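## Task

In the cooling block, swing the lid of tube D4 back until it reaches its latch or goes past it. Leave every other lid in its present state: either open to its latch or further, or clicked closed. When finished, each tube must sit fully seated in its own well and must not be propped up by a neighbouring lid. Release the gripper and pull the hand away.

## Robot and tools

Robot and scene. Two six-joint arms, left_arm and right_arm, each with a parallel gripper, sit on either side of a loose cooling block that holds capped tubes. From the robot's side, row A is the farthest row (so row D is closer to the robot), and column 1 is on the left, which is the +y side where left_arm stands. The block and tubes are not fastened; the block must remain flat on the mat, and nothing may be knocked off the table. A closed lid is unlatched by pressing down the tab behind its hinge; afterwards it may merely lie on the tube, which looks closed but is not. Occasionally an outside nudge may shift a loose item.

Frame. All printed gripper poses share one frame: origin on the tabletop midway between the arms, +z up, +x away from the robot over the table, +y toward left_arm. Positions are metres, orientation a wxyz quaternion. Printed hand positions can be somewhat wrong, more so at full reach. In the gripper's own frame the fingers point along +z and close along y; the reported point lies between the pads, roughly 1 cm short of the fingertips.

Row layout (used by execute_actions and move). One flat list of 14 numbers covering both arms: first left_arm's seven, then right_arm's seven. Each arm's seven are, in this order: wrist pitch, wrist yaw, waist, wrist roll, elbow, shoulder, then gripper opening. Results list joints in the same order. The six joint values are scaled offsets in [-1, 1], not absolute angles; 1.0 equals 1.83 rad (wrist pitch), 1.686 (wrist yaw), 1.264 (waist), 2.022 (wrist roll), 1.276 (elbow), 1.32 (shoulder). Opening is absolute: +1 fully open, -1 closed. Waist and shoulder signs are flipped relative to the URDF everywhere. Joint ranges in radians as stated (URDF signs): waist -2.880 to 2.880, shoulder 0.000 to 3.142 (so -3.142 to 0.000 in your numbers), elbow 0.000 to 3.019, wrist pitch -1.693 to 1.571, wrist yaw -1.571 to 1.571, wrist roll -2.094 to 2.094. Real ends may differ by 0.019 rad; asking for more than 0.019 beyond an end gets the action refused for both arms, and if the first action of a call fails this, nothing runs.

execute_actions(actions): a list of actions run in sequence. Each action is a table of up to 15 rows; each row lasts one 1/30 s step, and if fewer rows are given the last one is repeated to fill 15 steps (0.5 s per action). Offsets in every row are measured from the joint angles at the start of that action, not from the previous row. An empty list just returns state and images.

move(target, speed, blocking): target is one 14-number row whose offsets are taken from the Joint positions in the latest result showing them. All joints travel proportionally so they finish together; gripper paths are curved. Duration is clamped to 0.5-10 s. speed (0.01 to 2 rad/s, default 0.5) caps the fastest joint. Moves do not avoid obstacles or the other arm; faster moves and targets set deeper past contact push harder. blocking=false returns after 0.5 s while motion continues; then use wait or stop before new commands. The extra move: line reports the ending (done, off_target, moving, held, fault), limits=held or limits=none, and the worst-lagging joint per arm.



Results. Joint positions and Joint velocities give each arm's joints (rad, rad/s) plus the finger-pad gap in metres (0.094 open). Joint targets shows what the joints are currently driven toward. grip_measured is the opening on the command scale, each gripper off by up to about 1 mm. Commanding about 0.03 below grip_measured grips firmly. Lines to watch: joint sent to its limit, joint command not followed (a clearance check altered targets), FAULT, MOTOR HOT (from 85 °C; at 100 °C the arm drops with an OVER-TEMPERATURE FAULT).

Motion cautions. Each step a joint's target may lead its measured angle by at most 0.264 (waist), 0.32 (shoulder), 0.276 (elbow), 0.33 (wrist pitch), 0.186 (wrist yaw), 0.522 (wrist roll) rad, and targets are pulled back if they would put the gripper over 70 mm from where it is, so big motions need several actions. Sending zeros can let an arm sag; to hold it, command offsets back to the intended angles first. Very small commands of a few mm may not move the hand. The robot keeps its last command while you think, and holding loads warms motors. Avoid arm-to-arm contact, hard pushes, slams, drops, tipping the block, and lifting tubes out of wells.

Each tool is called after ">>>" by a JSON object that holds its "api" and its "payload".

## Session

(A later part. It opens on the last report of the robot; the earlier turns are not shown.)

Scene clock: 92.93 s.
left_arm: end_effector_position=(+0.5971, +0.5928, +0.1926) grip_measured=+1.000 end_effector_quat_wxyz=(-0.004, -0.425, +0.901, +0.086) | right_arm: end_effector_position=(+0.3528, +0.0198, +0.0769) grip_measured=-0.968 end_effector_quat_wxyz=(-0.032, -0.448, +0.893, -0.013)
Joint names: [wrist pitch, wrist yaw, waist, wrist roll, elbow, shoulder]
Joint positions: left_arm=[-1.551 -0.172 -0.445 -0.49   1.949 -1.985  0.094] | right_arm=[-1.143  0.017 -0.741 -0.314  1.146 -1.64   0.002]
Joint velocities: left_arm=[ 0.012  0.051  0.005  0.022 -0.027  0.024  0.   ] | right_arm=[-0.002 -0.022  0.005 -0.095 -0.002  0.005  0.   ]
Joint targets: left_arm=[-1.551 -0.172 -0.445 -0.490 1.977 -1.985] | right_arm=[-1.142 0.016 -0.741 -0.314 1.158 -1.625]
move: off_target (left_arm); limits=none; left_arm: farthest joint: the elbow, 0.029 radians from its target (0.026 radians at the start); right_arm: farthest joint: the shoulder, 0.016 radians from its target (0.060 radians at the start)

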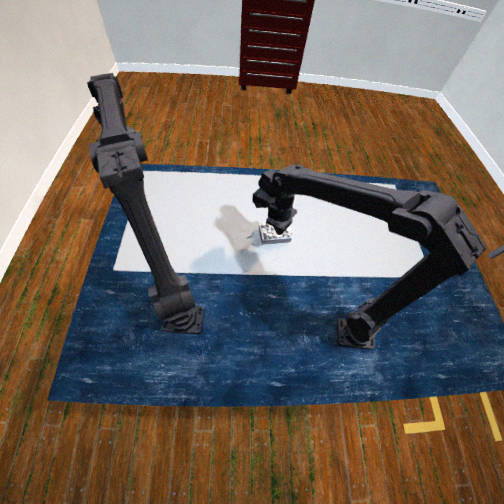

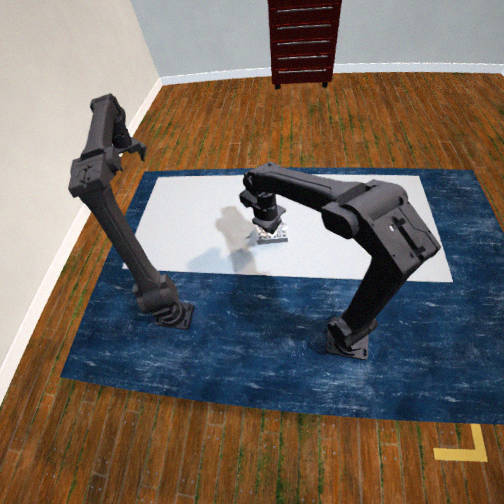

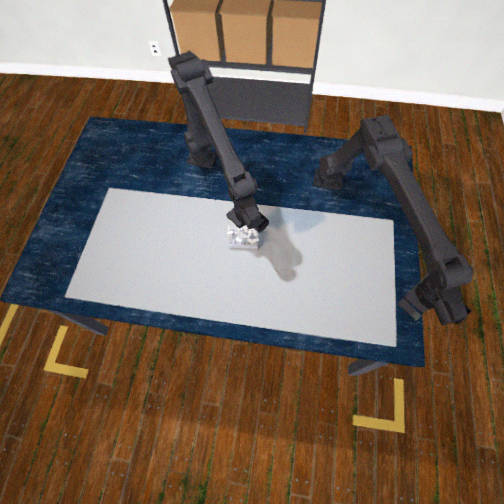

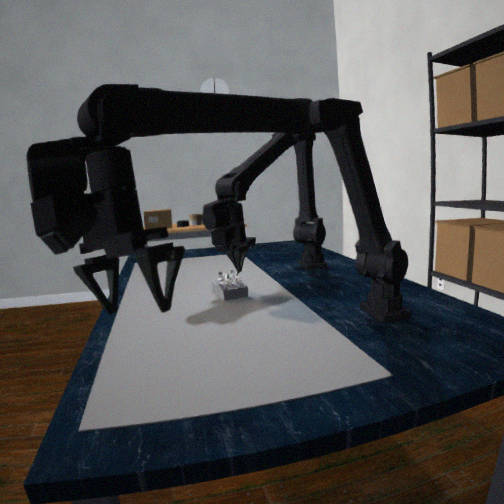

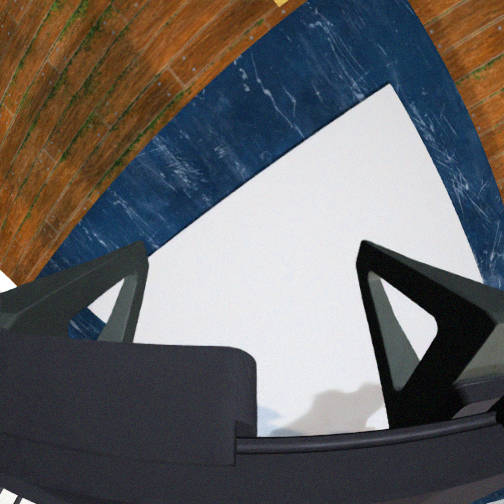

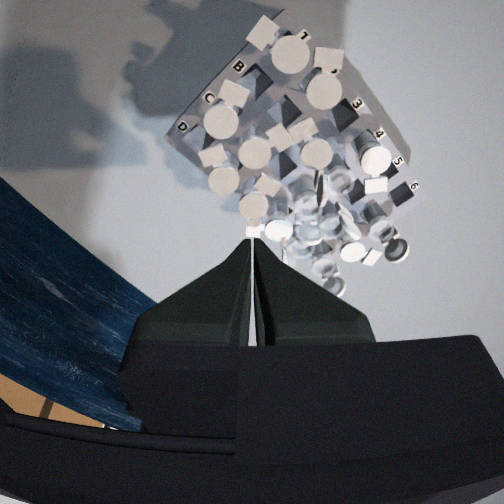

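>>> {"api": "move", "payload": {"target": [0,0,0,0,0.02,0,1, 0,0,-0.016,0,0.01,0,-0.97], "speed": 0.04}}

>>> {"api": "move", "payload": {"target": [0,0,0,0,0.02,0,1, 0,0,-0.004,0,0.01,-0.085,-0.97], "speed": 0.03}}

>>> {"api": "zoom_image", "payload": {"camera": "cam_right_wrist", "region": [170,150,370,350]}}

Scene clock: 111.30 s.
left_arm: end_effector_position=(+0.5968, +0.5926, +0.1921) grip_measured=+1.000 end_effector_quat_wxyz=(-0.005, -0.425, +0.901, +0.086) | right_arm: end_effector_position=(+0.3503, +0.0233, +0.0769) grip_measured=-0.968 end_effector_quat_wxyz=(-0.032, -0.453, +0.891, -0.014)
Joint names: [wrist pitch, wrist yaw, waist, wrist roll, elbow, shoulder]
Joint positions: left_arm=[-1.551 -0.172 -0.445 -0.49   1.947 -1.985  0.094] | right_arm=[-1.143  0.017 -0.751 -0.314  1.146 -1.64   0.002]
Joint velocities: left_arm=[-0.022 -0.022 -0.015  0.022 -0.002 -0.005  0.   ] | right_arm=[-0.002  0.051  0.005 -0.022 -0.002  0.015  0.001]
Joint targets: left_arm=[-1.551 -0.172 -0.445 -0.490 1.974 -1.985] | right_arm=[-1.143 0.017 -0.762 -0.314 1.158 -1.640]
move: off_target (left_arm); limits=none; left_arm: farthest joint: the elbow, 0.027 radians from its target (0.026 radians at the start); right_arm: farthest joint: the elbow, 0.013 radians from its target (0.013 radians at the start)

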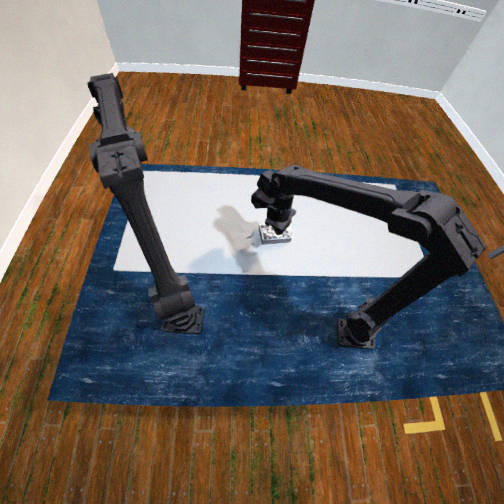

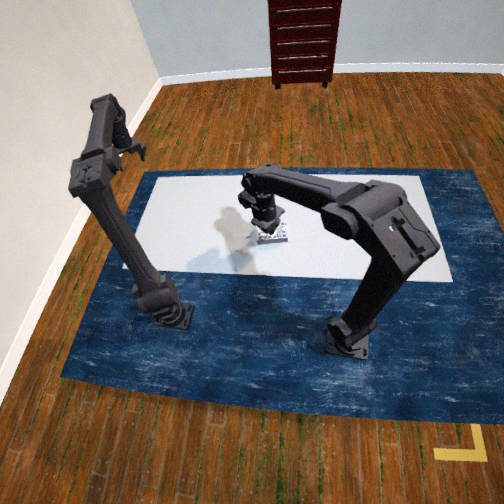

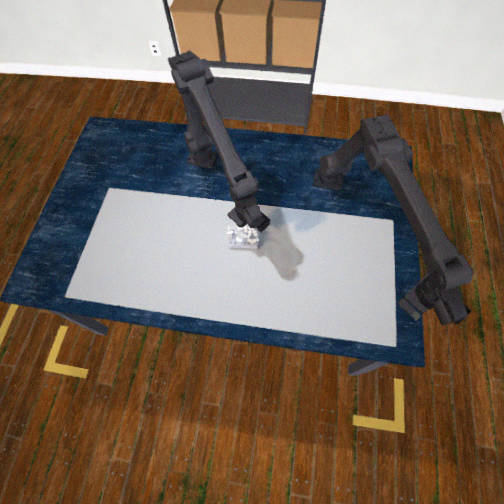

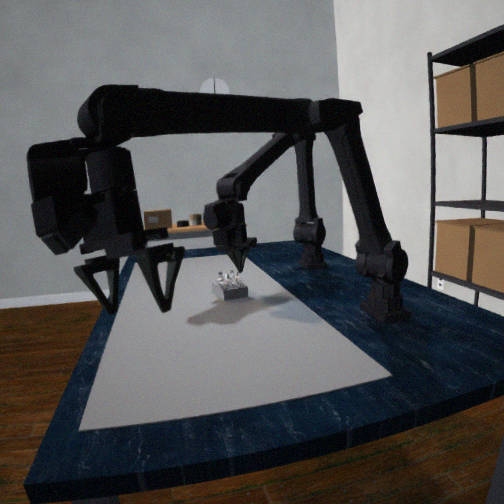

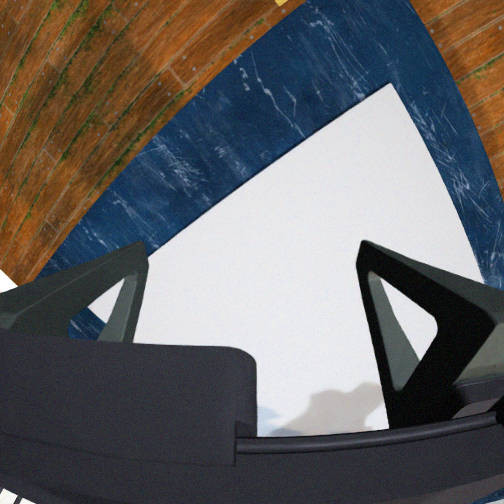

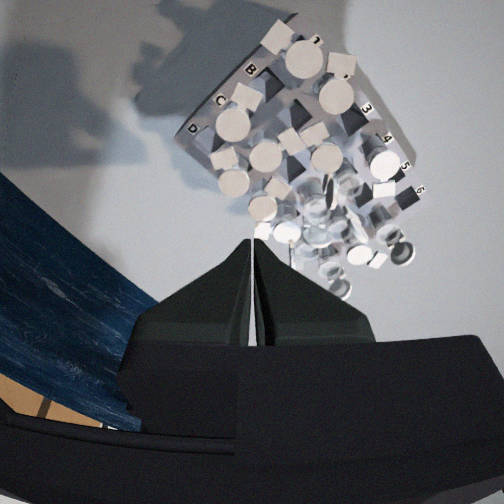

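Scene clock: 115.27 s.
left_arm: end_effector_position=(+0.5957, +0.5922, +0.1903) grip_measured=+1.000 end_effector_quat_wxyz=(-0.007, -0.425, +0.901, +0.086) | right_arm: end_effector_position=(+0.3478, +0.0221, +0.0588) grip_measured=-0.968 end_effector_quat_wxyz=(-0.054, -0.453, +0.890, -0.016)
Joint names: [wrist pitch, wrist yaw, waist, wrist roll, elbow, shoulder]
Joint positions: left_arm=[-1.551 -0.172 -0.445 -0.49   1.943 -1.985  0.094] | right_arm=[-1.143  0.015 -0.752 -0.314  1.146 -1.684  0.002]
Joint velocities: left_arm=[-0.017  0.051  0.005 -0.081  0.007  0.005  0.   ] | right_arm=[ 0.002  0.007 -0.005  0.051 -0.002 -0.005 -0.001]
Joint targets: left_arm=[-1.551 -0.172 -0.445 -0.490 1.973 -1.985] | right_arm=[-1.143 0.017 -0.756 -0.314 1.158 -1.752]
move: off_target (left_arm, right_arm); limits=none; left_arm: farthest joint: the elbow, 0.030 radians from its target (0.025 radians at the start); right_arm: farthest joint: the shoulder, 0.068 radians from its target (0.112 radians at the start)

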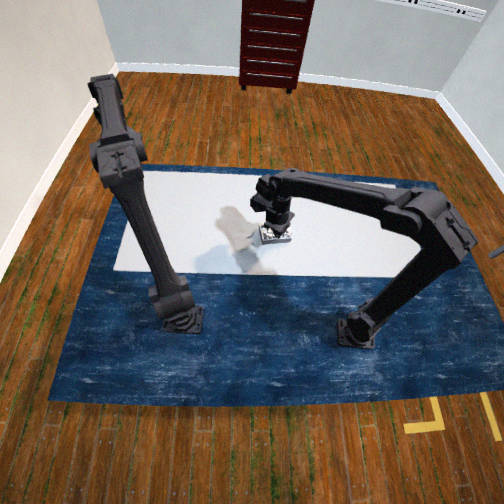

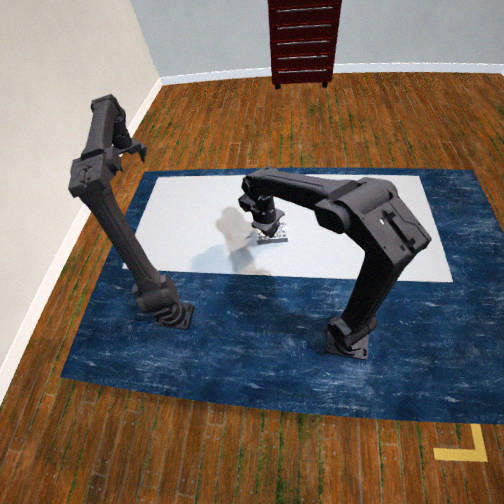

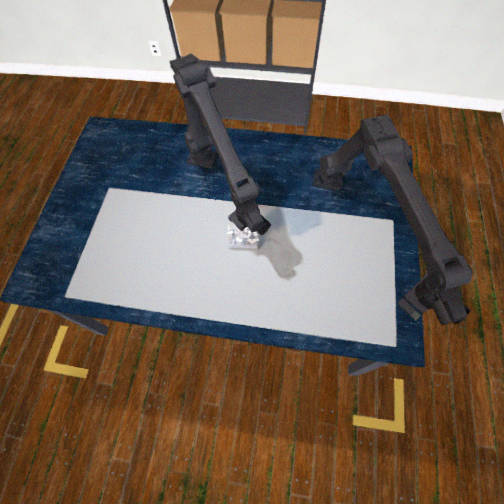

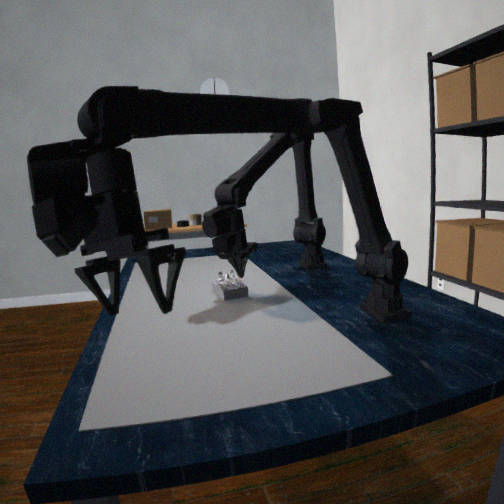

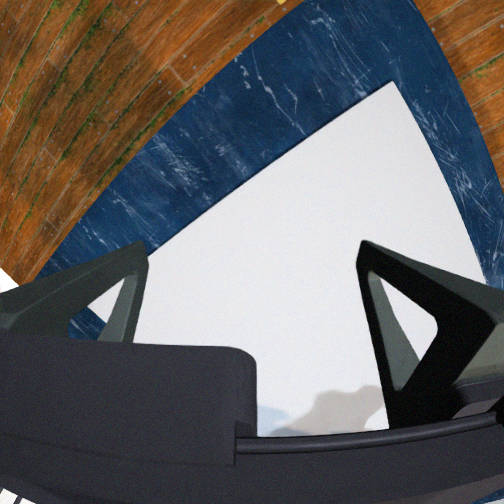

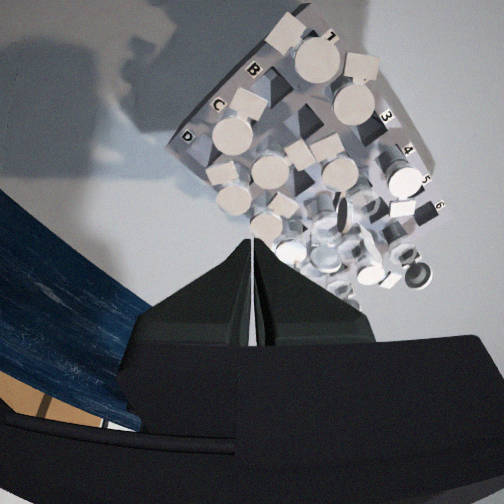

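Region (170, 150, 370, 350) of cam_right_wrist's 504x504 image, scaled by 2.520, with more detail than that image has.

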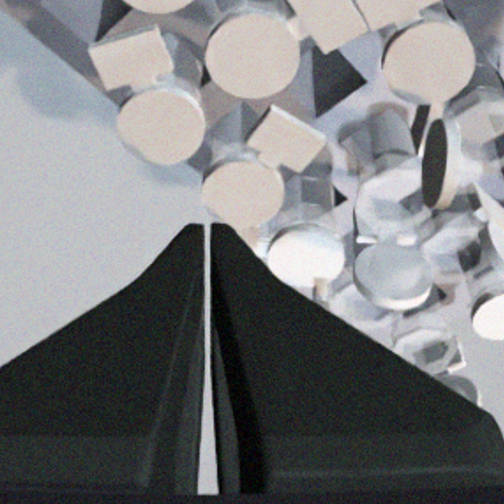

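>>> {"api": "move", "payload": {"target": [0,0,0,0,0.02,0,1, -0.012,0,-0.025,0,0.01,-0.075,-0.97], "speed": 0.03}}

>>> {"api": "zoom_image", "payload": {"camera": "cam_right_wrist", "region": [170,150,370,350]}}

Scene clock: 127.70 s.
left_arm: end_effector_position=(+0.5946, +0.5917, +0.1886) grip_measured=+1.000 end_effector_quat_wxyz=(-0.009, -0.425, +0.901, +0.086) | right_arm: end_effector_position=(+0.3347, +0.0250, +0.0310) grip_measured=-0.968 end_effector_quat_wxyz=(-0.097, -0.462, +0.881, -0.024)
Joint names: [wrist pitch, wrist yaw, waist, wrist roll, elbow, shoulder]
Joint positions: left_arm=[-1.551 -0.172 -0.445 -0.49   1.938 -1.985  0.094] | right_arm=[-1.162  0.014 -0.775 -0.314  1.15  -1.758  0.002]
Joint velocities: left_arm=[ 0.007 -0.022  0.005 -0.007 -0.022 -0.005  0.   ] | right_arm=[ 0.002 -0.051 -0.005 -0.022 -0.012  0.015  0.001]
Joint targets: left_arm=[-1.551 -0.172 -0.445 -0.490 1.968 -1.985] | right_arm=[-1.165 0.016 -0.783 -0.314 1.159 -1.784]
move: off_target (left_arm, right_arm); limits=none; left_arm: farthest joint: the elbow, 0.030 radians from its target (0.026 radians at the start); right_arm: farthest joint: the shoulder, 0.025 radians from its target (0.099 radians at the start)

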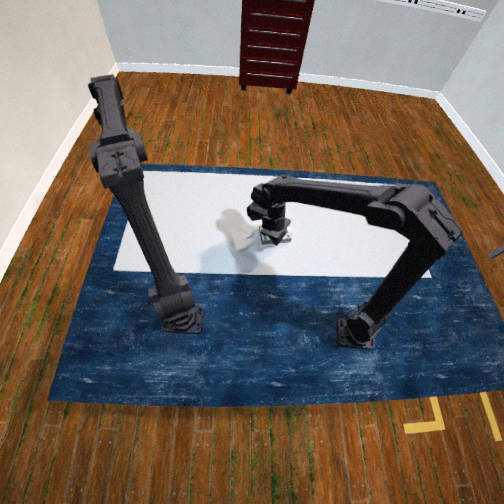

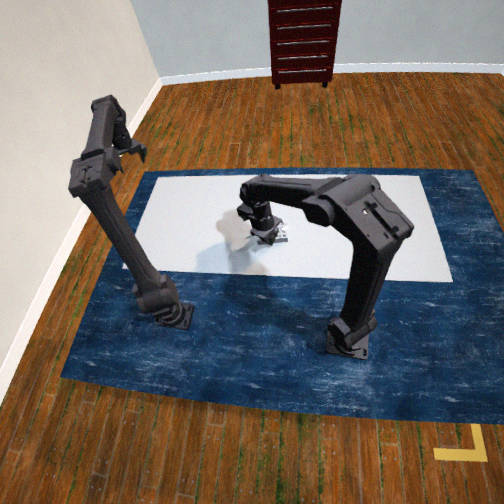

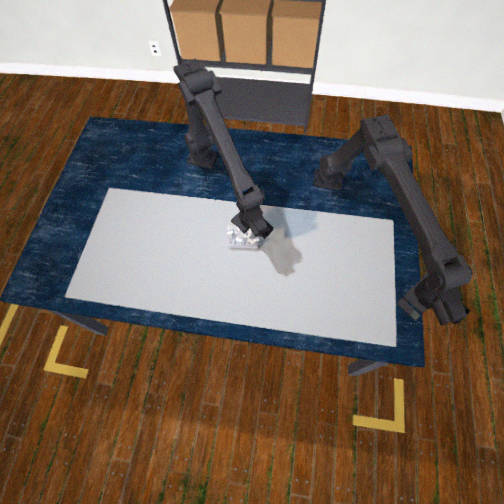

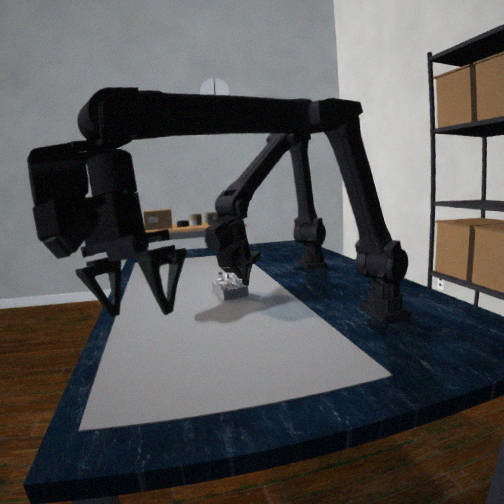

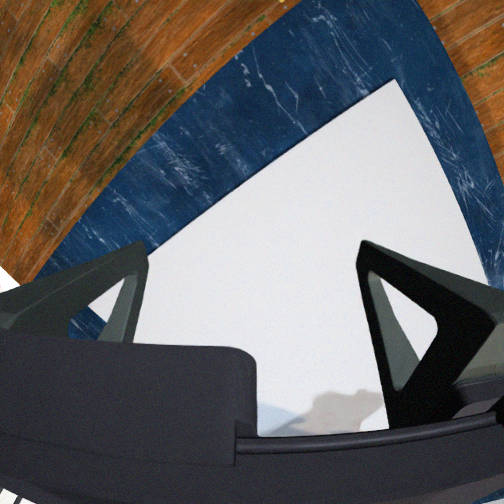

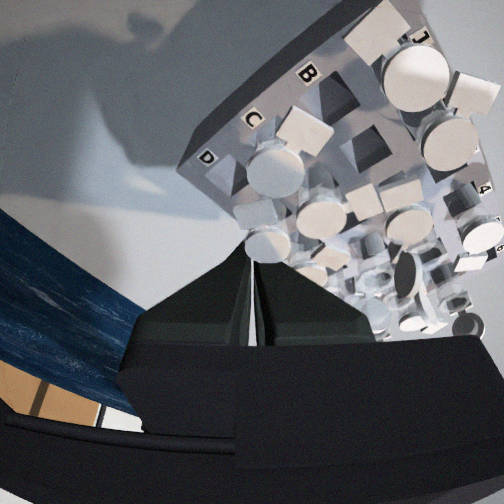

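Region (170, 150, 370, 350) of cam_right_wrist's 504x504 image, scaled by 2.520, with more detail than that image has.

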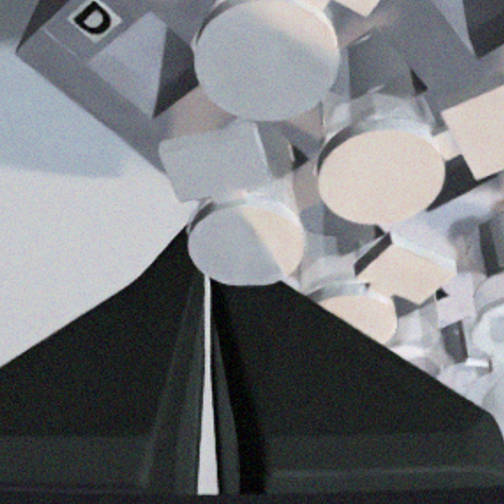

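>>> {"api": "move", "payload": {"target": [0,0,0,0,0.02,0,1, -0.04,0,-0.02,0,0.01,0,-0.97], "speed": 0.05}}

>>> {"api": "move", "payload": {"target": [0,0,0,0,0.02,0,1, 0,0,0,0,0.01,0.13,-0.97], "speed": 0.08}}

>>> {"api": "zoom_image", "payload": {"camera": "cam_right_wrist", "region": [170,20,410,260]}}

Scene clock: 136.13 s.
left_arm: end_effector_position=(+0.5937, +0.5914, +0.1873) grip_measured=+1.000 end_effector_quat_wxyz=(-0.011, -0.425, +0.901, +0.086) | right_arm: end_effector_position=(+0.3201, +0.0212, +0.0343) grip_measured=-0.968 end_effector_quat_wxyz=(-0.125, -0.467, +0.875, -0.029)
Joint names: [wrist pitch, wrist yaw, waist, wrist roll, elbow, shoulder]
Joint positions: left_arm=[-1.551 -0.172 -0.445 -0.49   1.935 -1.985  0.094] | right_arm=[-1.22   0.014 -0.789 -0.314  1.15  -1.758  0.002]
Joint velocities: left_arm=[-0.027 -0.022 -0.015 -0.007 -0.002  0.015  0.   ] | right_arm=[ 0.002 -0.095  0.005  0.007  0.012  0.015 -0.001]
Joint targets: left_arm=[-1.551 -0.172 -0.445 -0.490 1.963 -1.985] | right_arm=[-1.236 0.014 -0.800 -0.314 1.163 -1.758]
move: off_target (left_arm); limits=none; left_arm: farthest joint: the elbow, 0.029 radians from its target (0.025 radians at the start); right_arm: farthest joint: the wrist pitch, 0.015 radians from its target (0.073 radians at the start)

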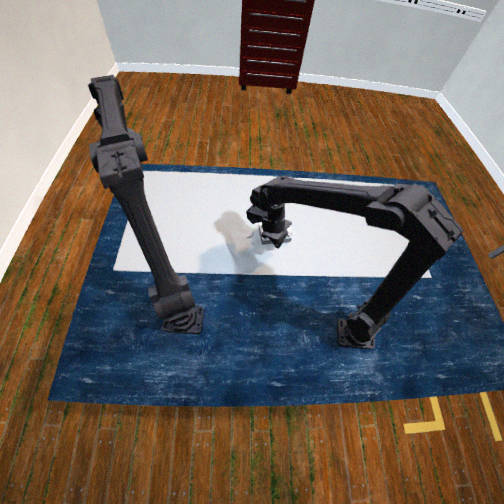

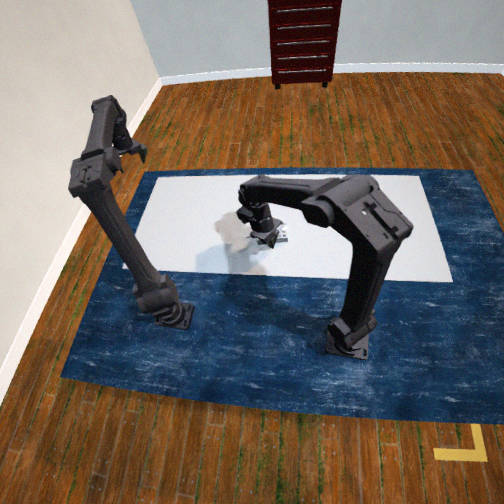

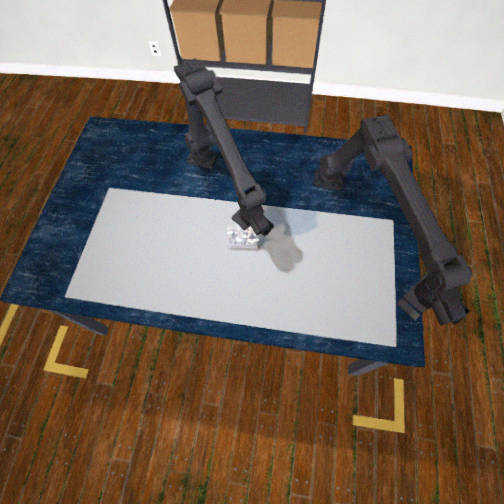

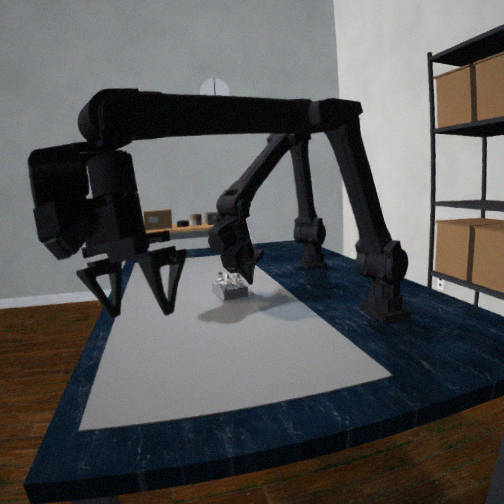

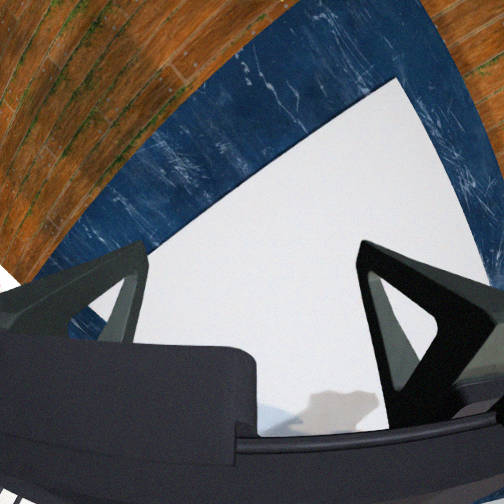

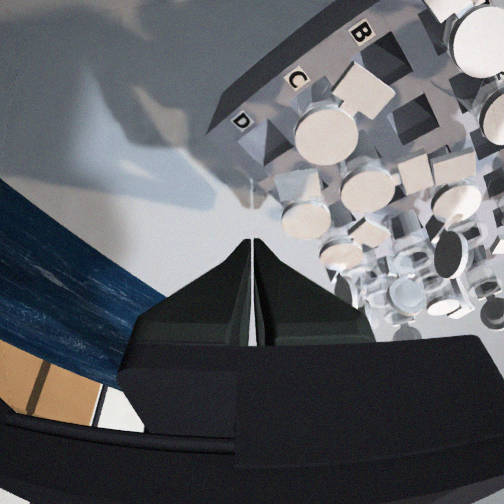

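Scene clock: 138.60 s.
left_arm: end_effector_position=(+0.5928, +0.5910, +0.1859) grip_measured=+1.000 end_effector_quat_wxyz=(-0.013, -0.424, +0.901, +0.086) | right_arm: end_effector_position=(+0.3283, +0.0276, +0.0968) grip_measured=-0.968 end_effector_quat_wxyz=(-0.047, -0.469, +0.882, -0.016)
Joint names: [wrist pitch, wrist yaw, waist, wrist roll, elbow, shoulder]
Joint positions: left_arm=[-1.551 -0.172 -0.445 -0.49   1.931 -1.985  0.094] | right_arm=[-1.22   0.014 -0.789 -0.314  1.15  -1.599  0.002]
Joint velocities: left_arm=[-0.002 -0.007  0.015 -0.066 -0.017  0.015  0.   ] | right_arm=[ 0.017  0.022 -0.005  0.081 -0.002  0.015  0.001]
Joint targets: left_arm=[-1.551 -0.172 -0.445 -0.490 1.960 -1.985] | right_arm=[-1.220 0.014 -0.789 -0.314 1.163 -1.586]
move: off_target (left_arm); limits=none; left_arm: farthest joint: the elbow, 0.030 radians from its target (0.026 radians at the start); right_arm: farthest joint: the elbow, 0.013 radians from its target (0.013 radians at the start)

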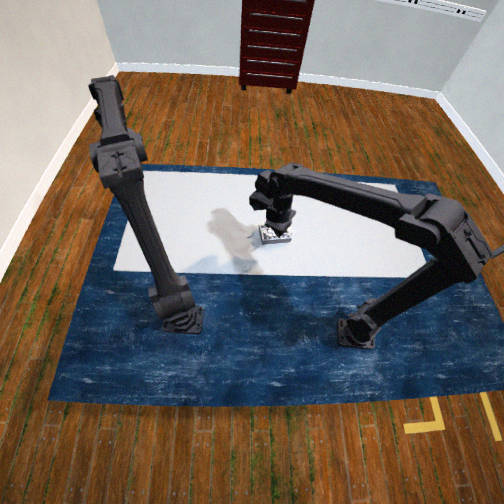

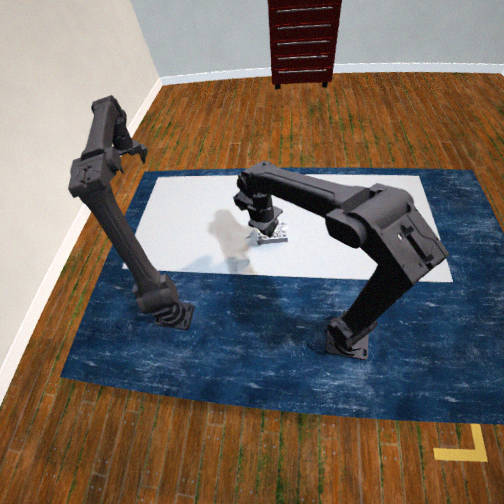

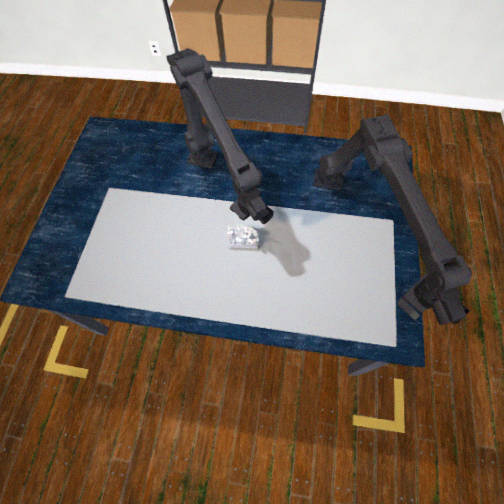

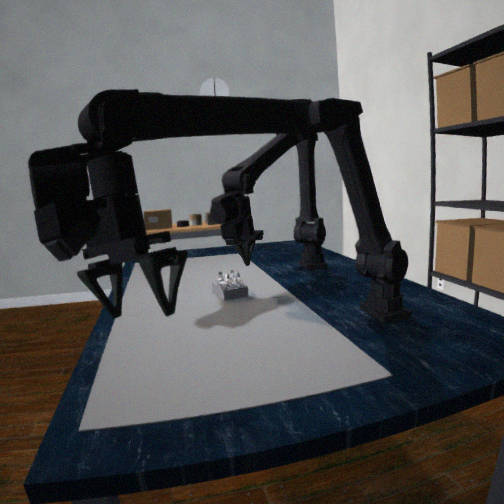

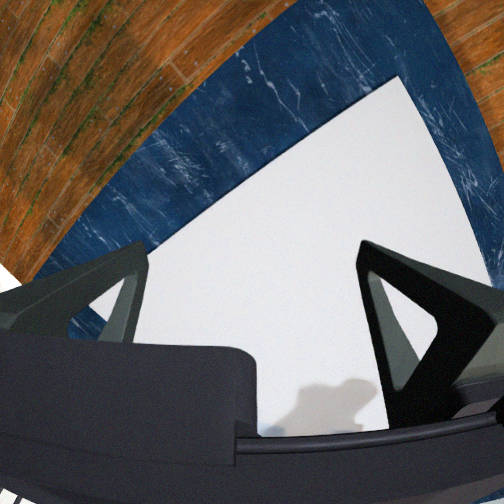

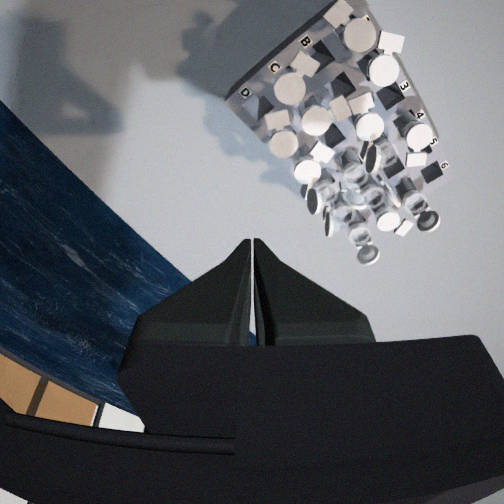

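Region (170, 20, 410, 260) of cam_right_wrist's 504x504 image, scaled by 2.100, with more detail than that image has.

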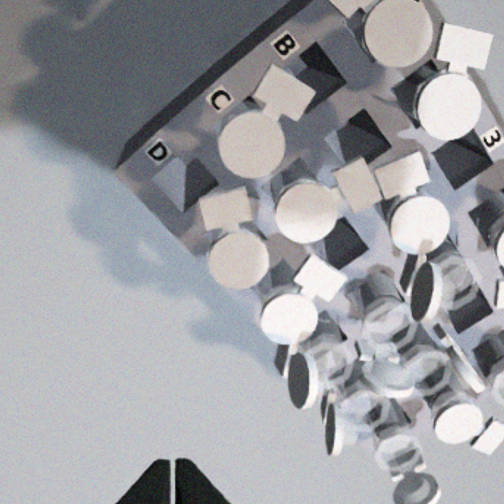

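>>> {"api": "move", "payload": {"target": [0,0,0,0,0.02,0,1, 0.05,0,0.075,0,0.01,-0.01,-0.97], "speed": 0.08}}

>>> {"api": "zoom_image", "payload": {"camera": "cam_right_wrist", "region": [150,100,350,300]}}

Scene clock: 147.83 s.
left_arm: end_effector_position=(+0.5921, +0.5907, +0.1848) grip_measured=+1.000 end_effector_quat_wxyz=(-0.015, -0.424, +0.901, +0.086) | right_arm: end_effector_position=(+0.3647, +0.0081, +0.0957) grip_measured=-0.968 end_effector_quat_wxyz=(-0.010, -0.431, +0.902, -0.009)
Joint names: [wrist pitch, wrist yaw, waist, wrist roll, elbow, shoulder]
Joint positions: left_arm=[-1.551 -0.172 -0.445 -0.49   1.928 -1.985  0.094] | right_arm=[-1.145  0.014 -0.703 -0.314  1.15  -1.599  0.002]
Joint velocities: left_arm=[-0.007 -0.037  0.005 -0.051  0.002  0.015  0.   ] | right_arm=[ 0.017 -0.081  0.005 -0.051 -0.002 -0.005  0.   ]
Joint targets: left_arm=[-1.551 -0.172 -0.445 -0.490 1.956 -1.985] | right_arm=[-1.129 0.014 -0.694 -0.314 1.163 -1.612]
move: off_target (left_arm); limits=none; left_arm: farthest joint: the elbow, 0.029 radians from its target (0.026 radians at the start); right_arm: farthest joint: the wrist pitch, 0.016 radians from its target (0.092 radians at the start)

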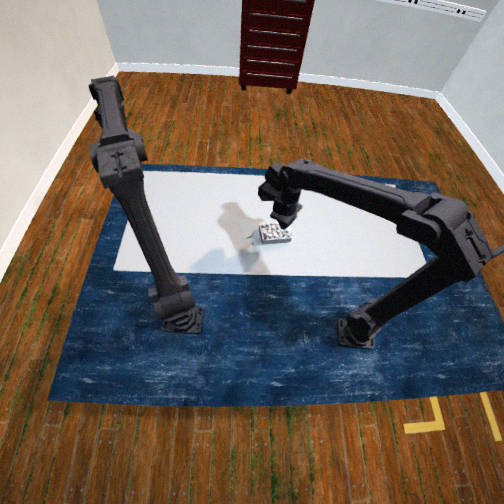

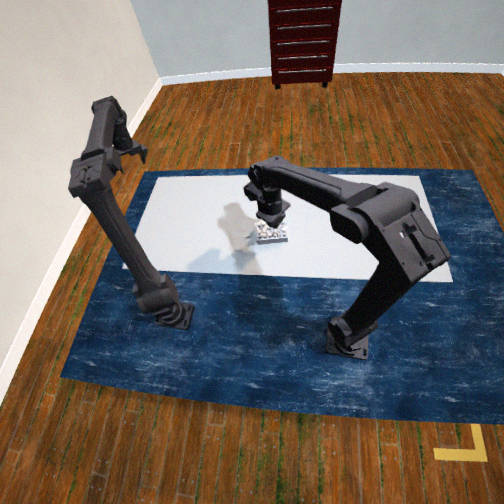

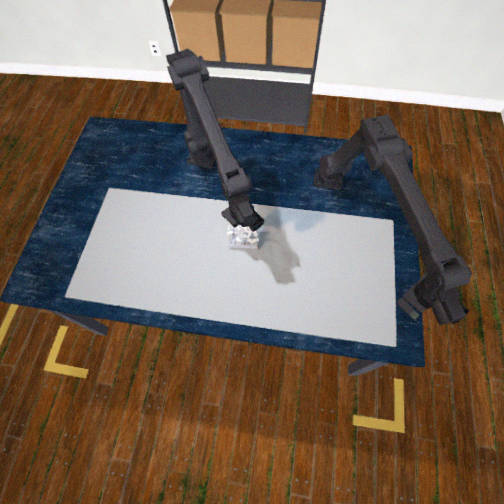

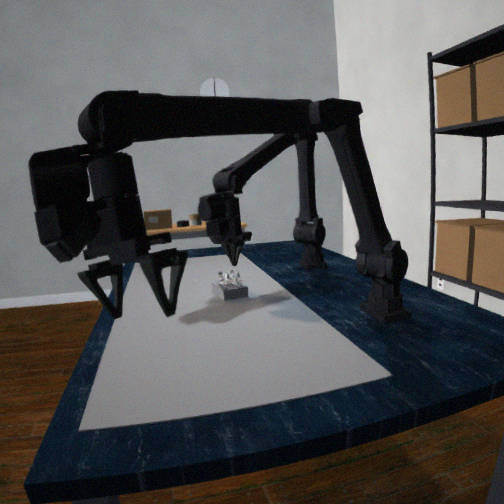

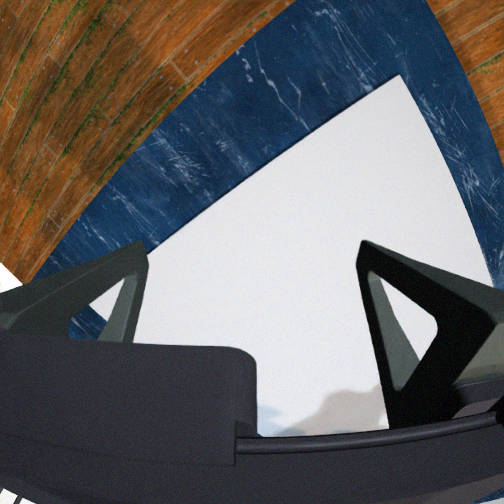

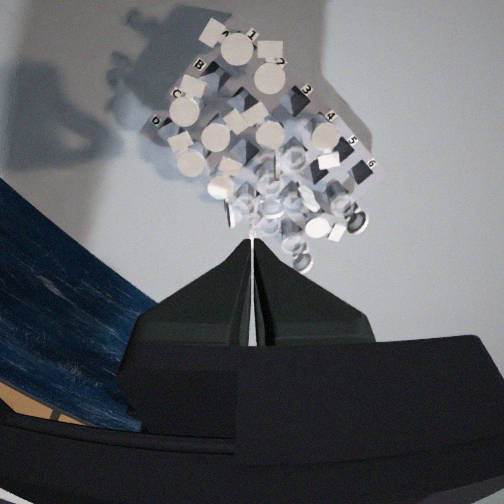

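Region (150, 100, 350, 300) of cam_right_wrist's 504x504 image, scaled by 2.520, with more detail than that image has.

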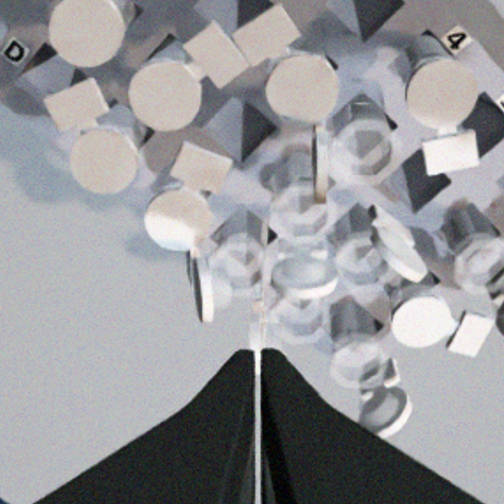

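>>> {"api": "move", "payload": {"target": [0,0,0,0,0.02,0,1, 0,0,-0.02,0,0.01,0,-0.97], "speed": 0.04}}

>>> {"api": "move", "payload": {"target": [0,0,0,0,0.02,0,1, 0.005,0,0,0,0.01,-0.058,-0.97], "speed": 0.04}}

>>> {"api": "zoom_image", "payload": {"camera": "cam_right_wrist", "region": [150,150,350,350]}}

Scene clock: 160.40 s.
left_arm: end_effector_position=(+0.5917, +0.5905, +0.1842) grip_measured=+1.000 end_effector_quat_wxyz=(-0.015, -0.424, +0.901, +0.087) | right_arm: end_effector_position=(+0.3609, +0.0138, +0.0957) grip_measured=-0.968 end_effector_quat_wxyz=(-0.010, -0.438, +0.899, -0.009)
Joint names: [wrist pitch, wrist yaw, waist, wrist roll, elbow, shoulder]
Joint positions: left_arm=[-1.551 -0.172 -0.445 -0.49   1.926 -1.985  0.094] | right_arm=[-1.145  0.014 -0.718 -0.314  1.15  -1.599  0.002]
Joint velocities: left_arm=[-0.017  0.037  0.015 -0.007  0.007  0.005  0.   ] | right_arm=[ 0.007 -0.022  0.015  0.022  0.007  0.015 -0.001]
Joint targets: left_arm=[-1.551 -0.172 -0.445 -0.490 1.953 -1.985] | right_arm=[-1.145 0.014 -0.728 -0.314 1.163 -1.599]
move: off_target (left_arm); limits=none; left_arm: farthest joint: the elbow, 0.027 radians from its target (0.026 radians at the start); right_arm: farthest joint: the elbow, 0.013 radians from its target (0.013 radians at the start)

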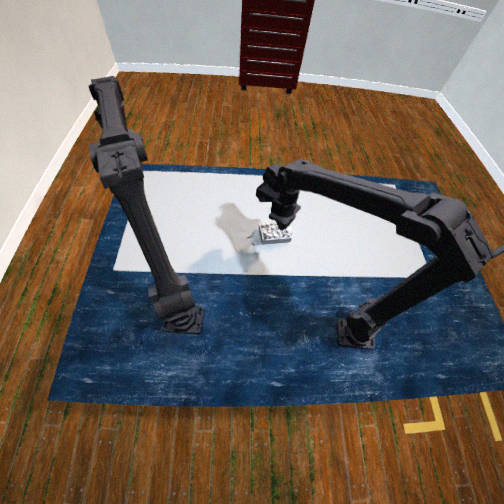

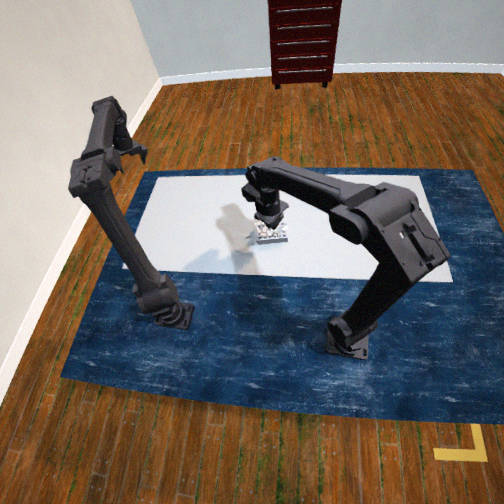

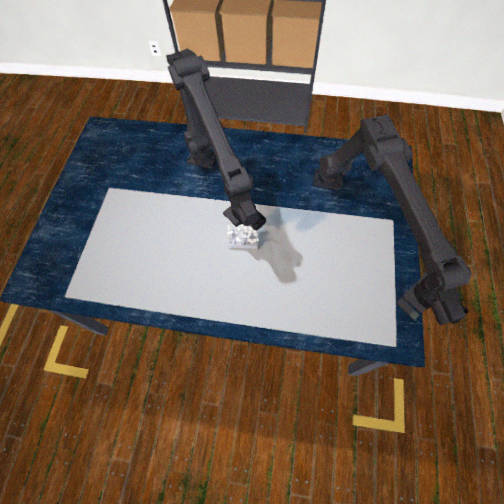

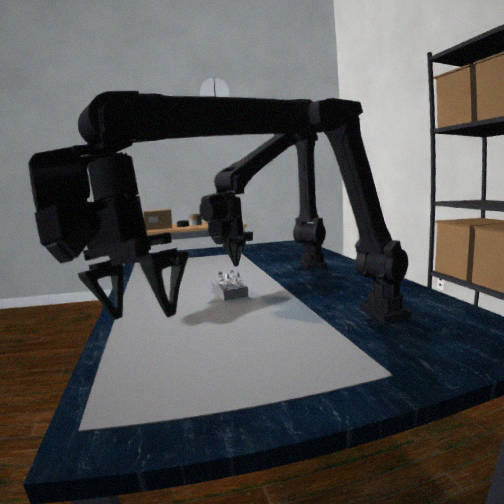

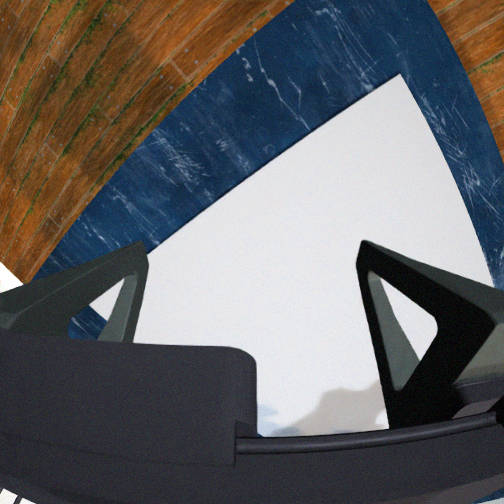

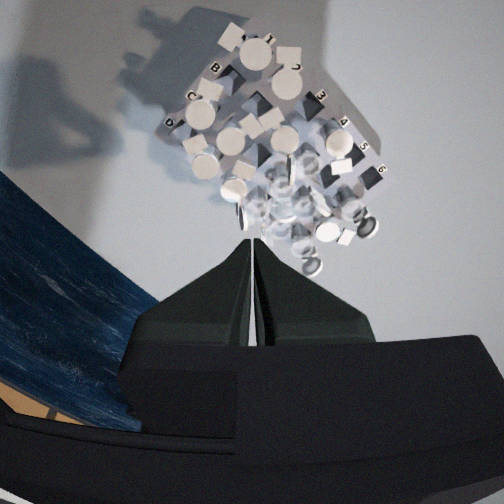

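Scene clock: 162.53 s.
left_arm: end_effector_position=(+0.5908, +0.5901, +0.1828) grip_measured=+1.000 end_effector_quat_wxyz=(-0.017, -0.424, +0.901, +0.087) | right_arm: end_effector_position=(+0.3588, +0.0124, +0.0733) grip_measured=-0.968 end_effector_quat_wxyz=(-0.037, -0.438, +0.898, -0.012)
Joint names: [wrist pitch, wrist yaw, waist, wrist roll, elbow, shoulder]
Joint positions: left_arm=[-1.551 -0.172 -0.445 -0.49   1.922 -1.985  0.094] | right_arm=[-1.145  0.014 -0.718 -0.314  1.15  -1.653  0.002]
Joint velocities: left_arm=[ 0.002 -0.007  0.005  0.066 -0.002 -0.005  0.   ] | right_arm=[-0.012  0.007  0.024 -0.022 -0.007  0.005  0.   ]
Joint targets: left_arm=[-1.551 -0.172 -0.445 -0.490 1.952 -1.985] | right_arm=[-1.135 0.014 -0.718 -0.314 1.163 -1.676]
move: off_target (left_arm, right_arm); limits=none; left_arm: farthest joint: the elbow, 0.029 radians from its target (0.025 radians at the start); right_arm: farthest joint: the shoulder, 0.023 radians from its target (0.077 radians at the start)

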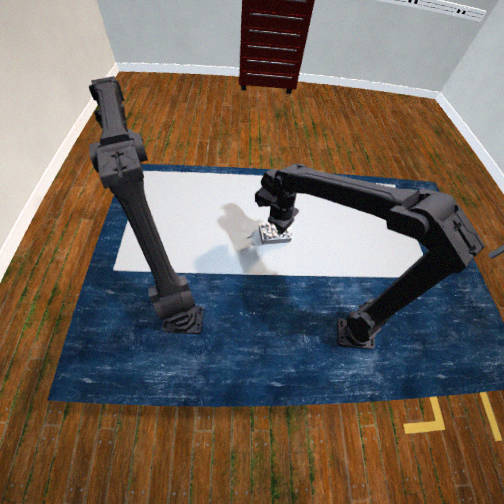

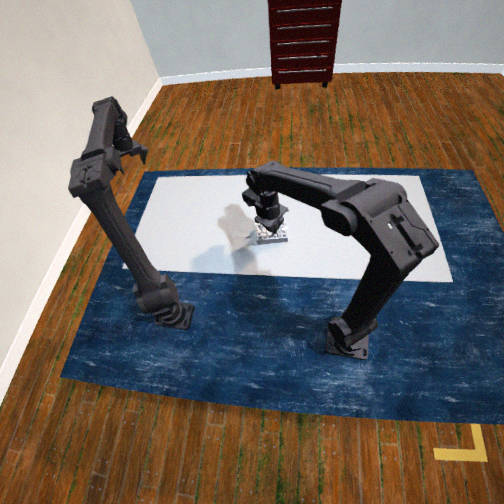

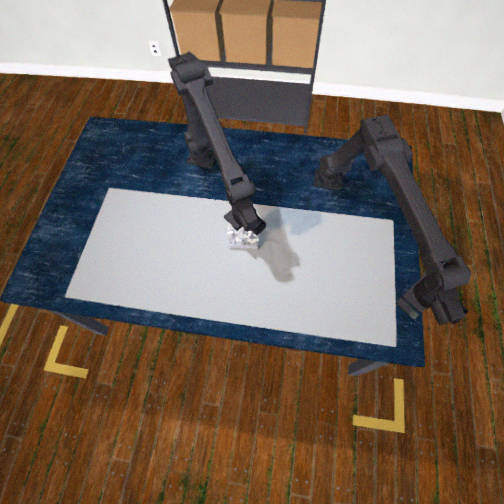

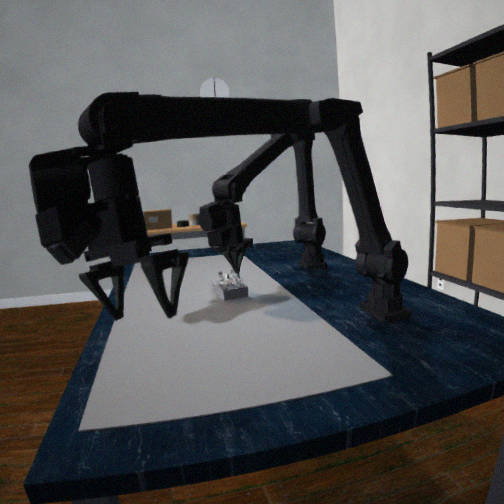

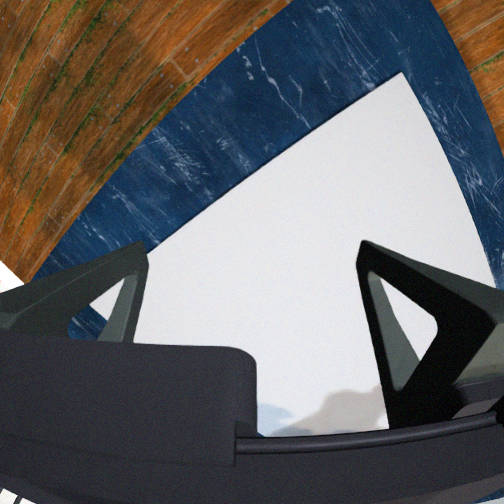

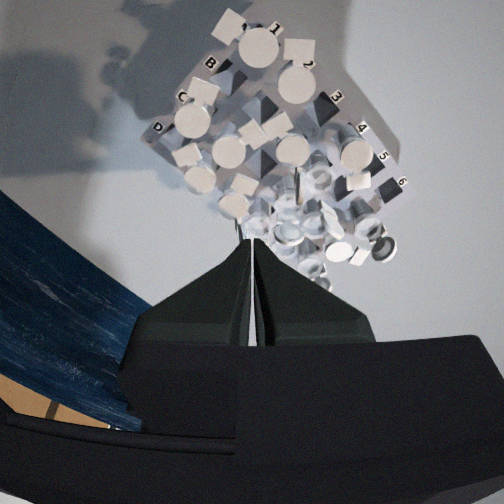

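Region (150, 150, 350, 350) of cam_right_wrist's 504x504 image, scaled by 2.520, with more detail than that image has.

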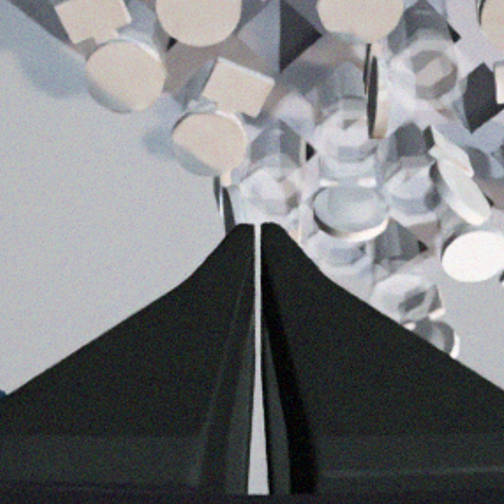

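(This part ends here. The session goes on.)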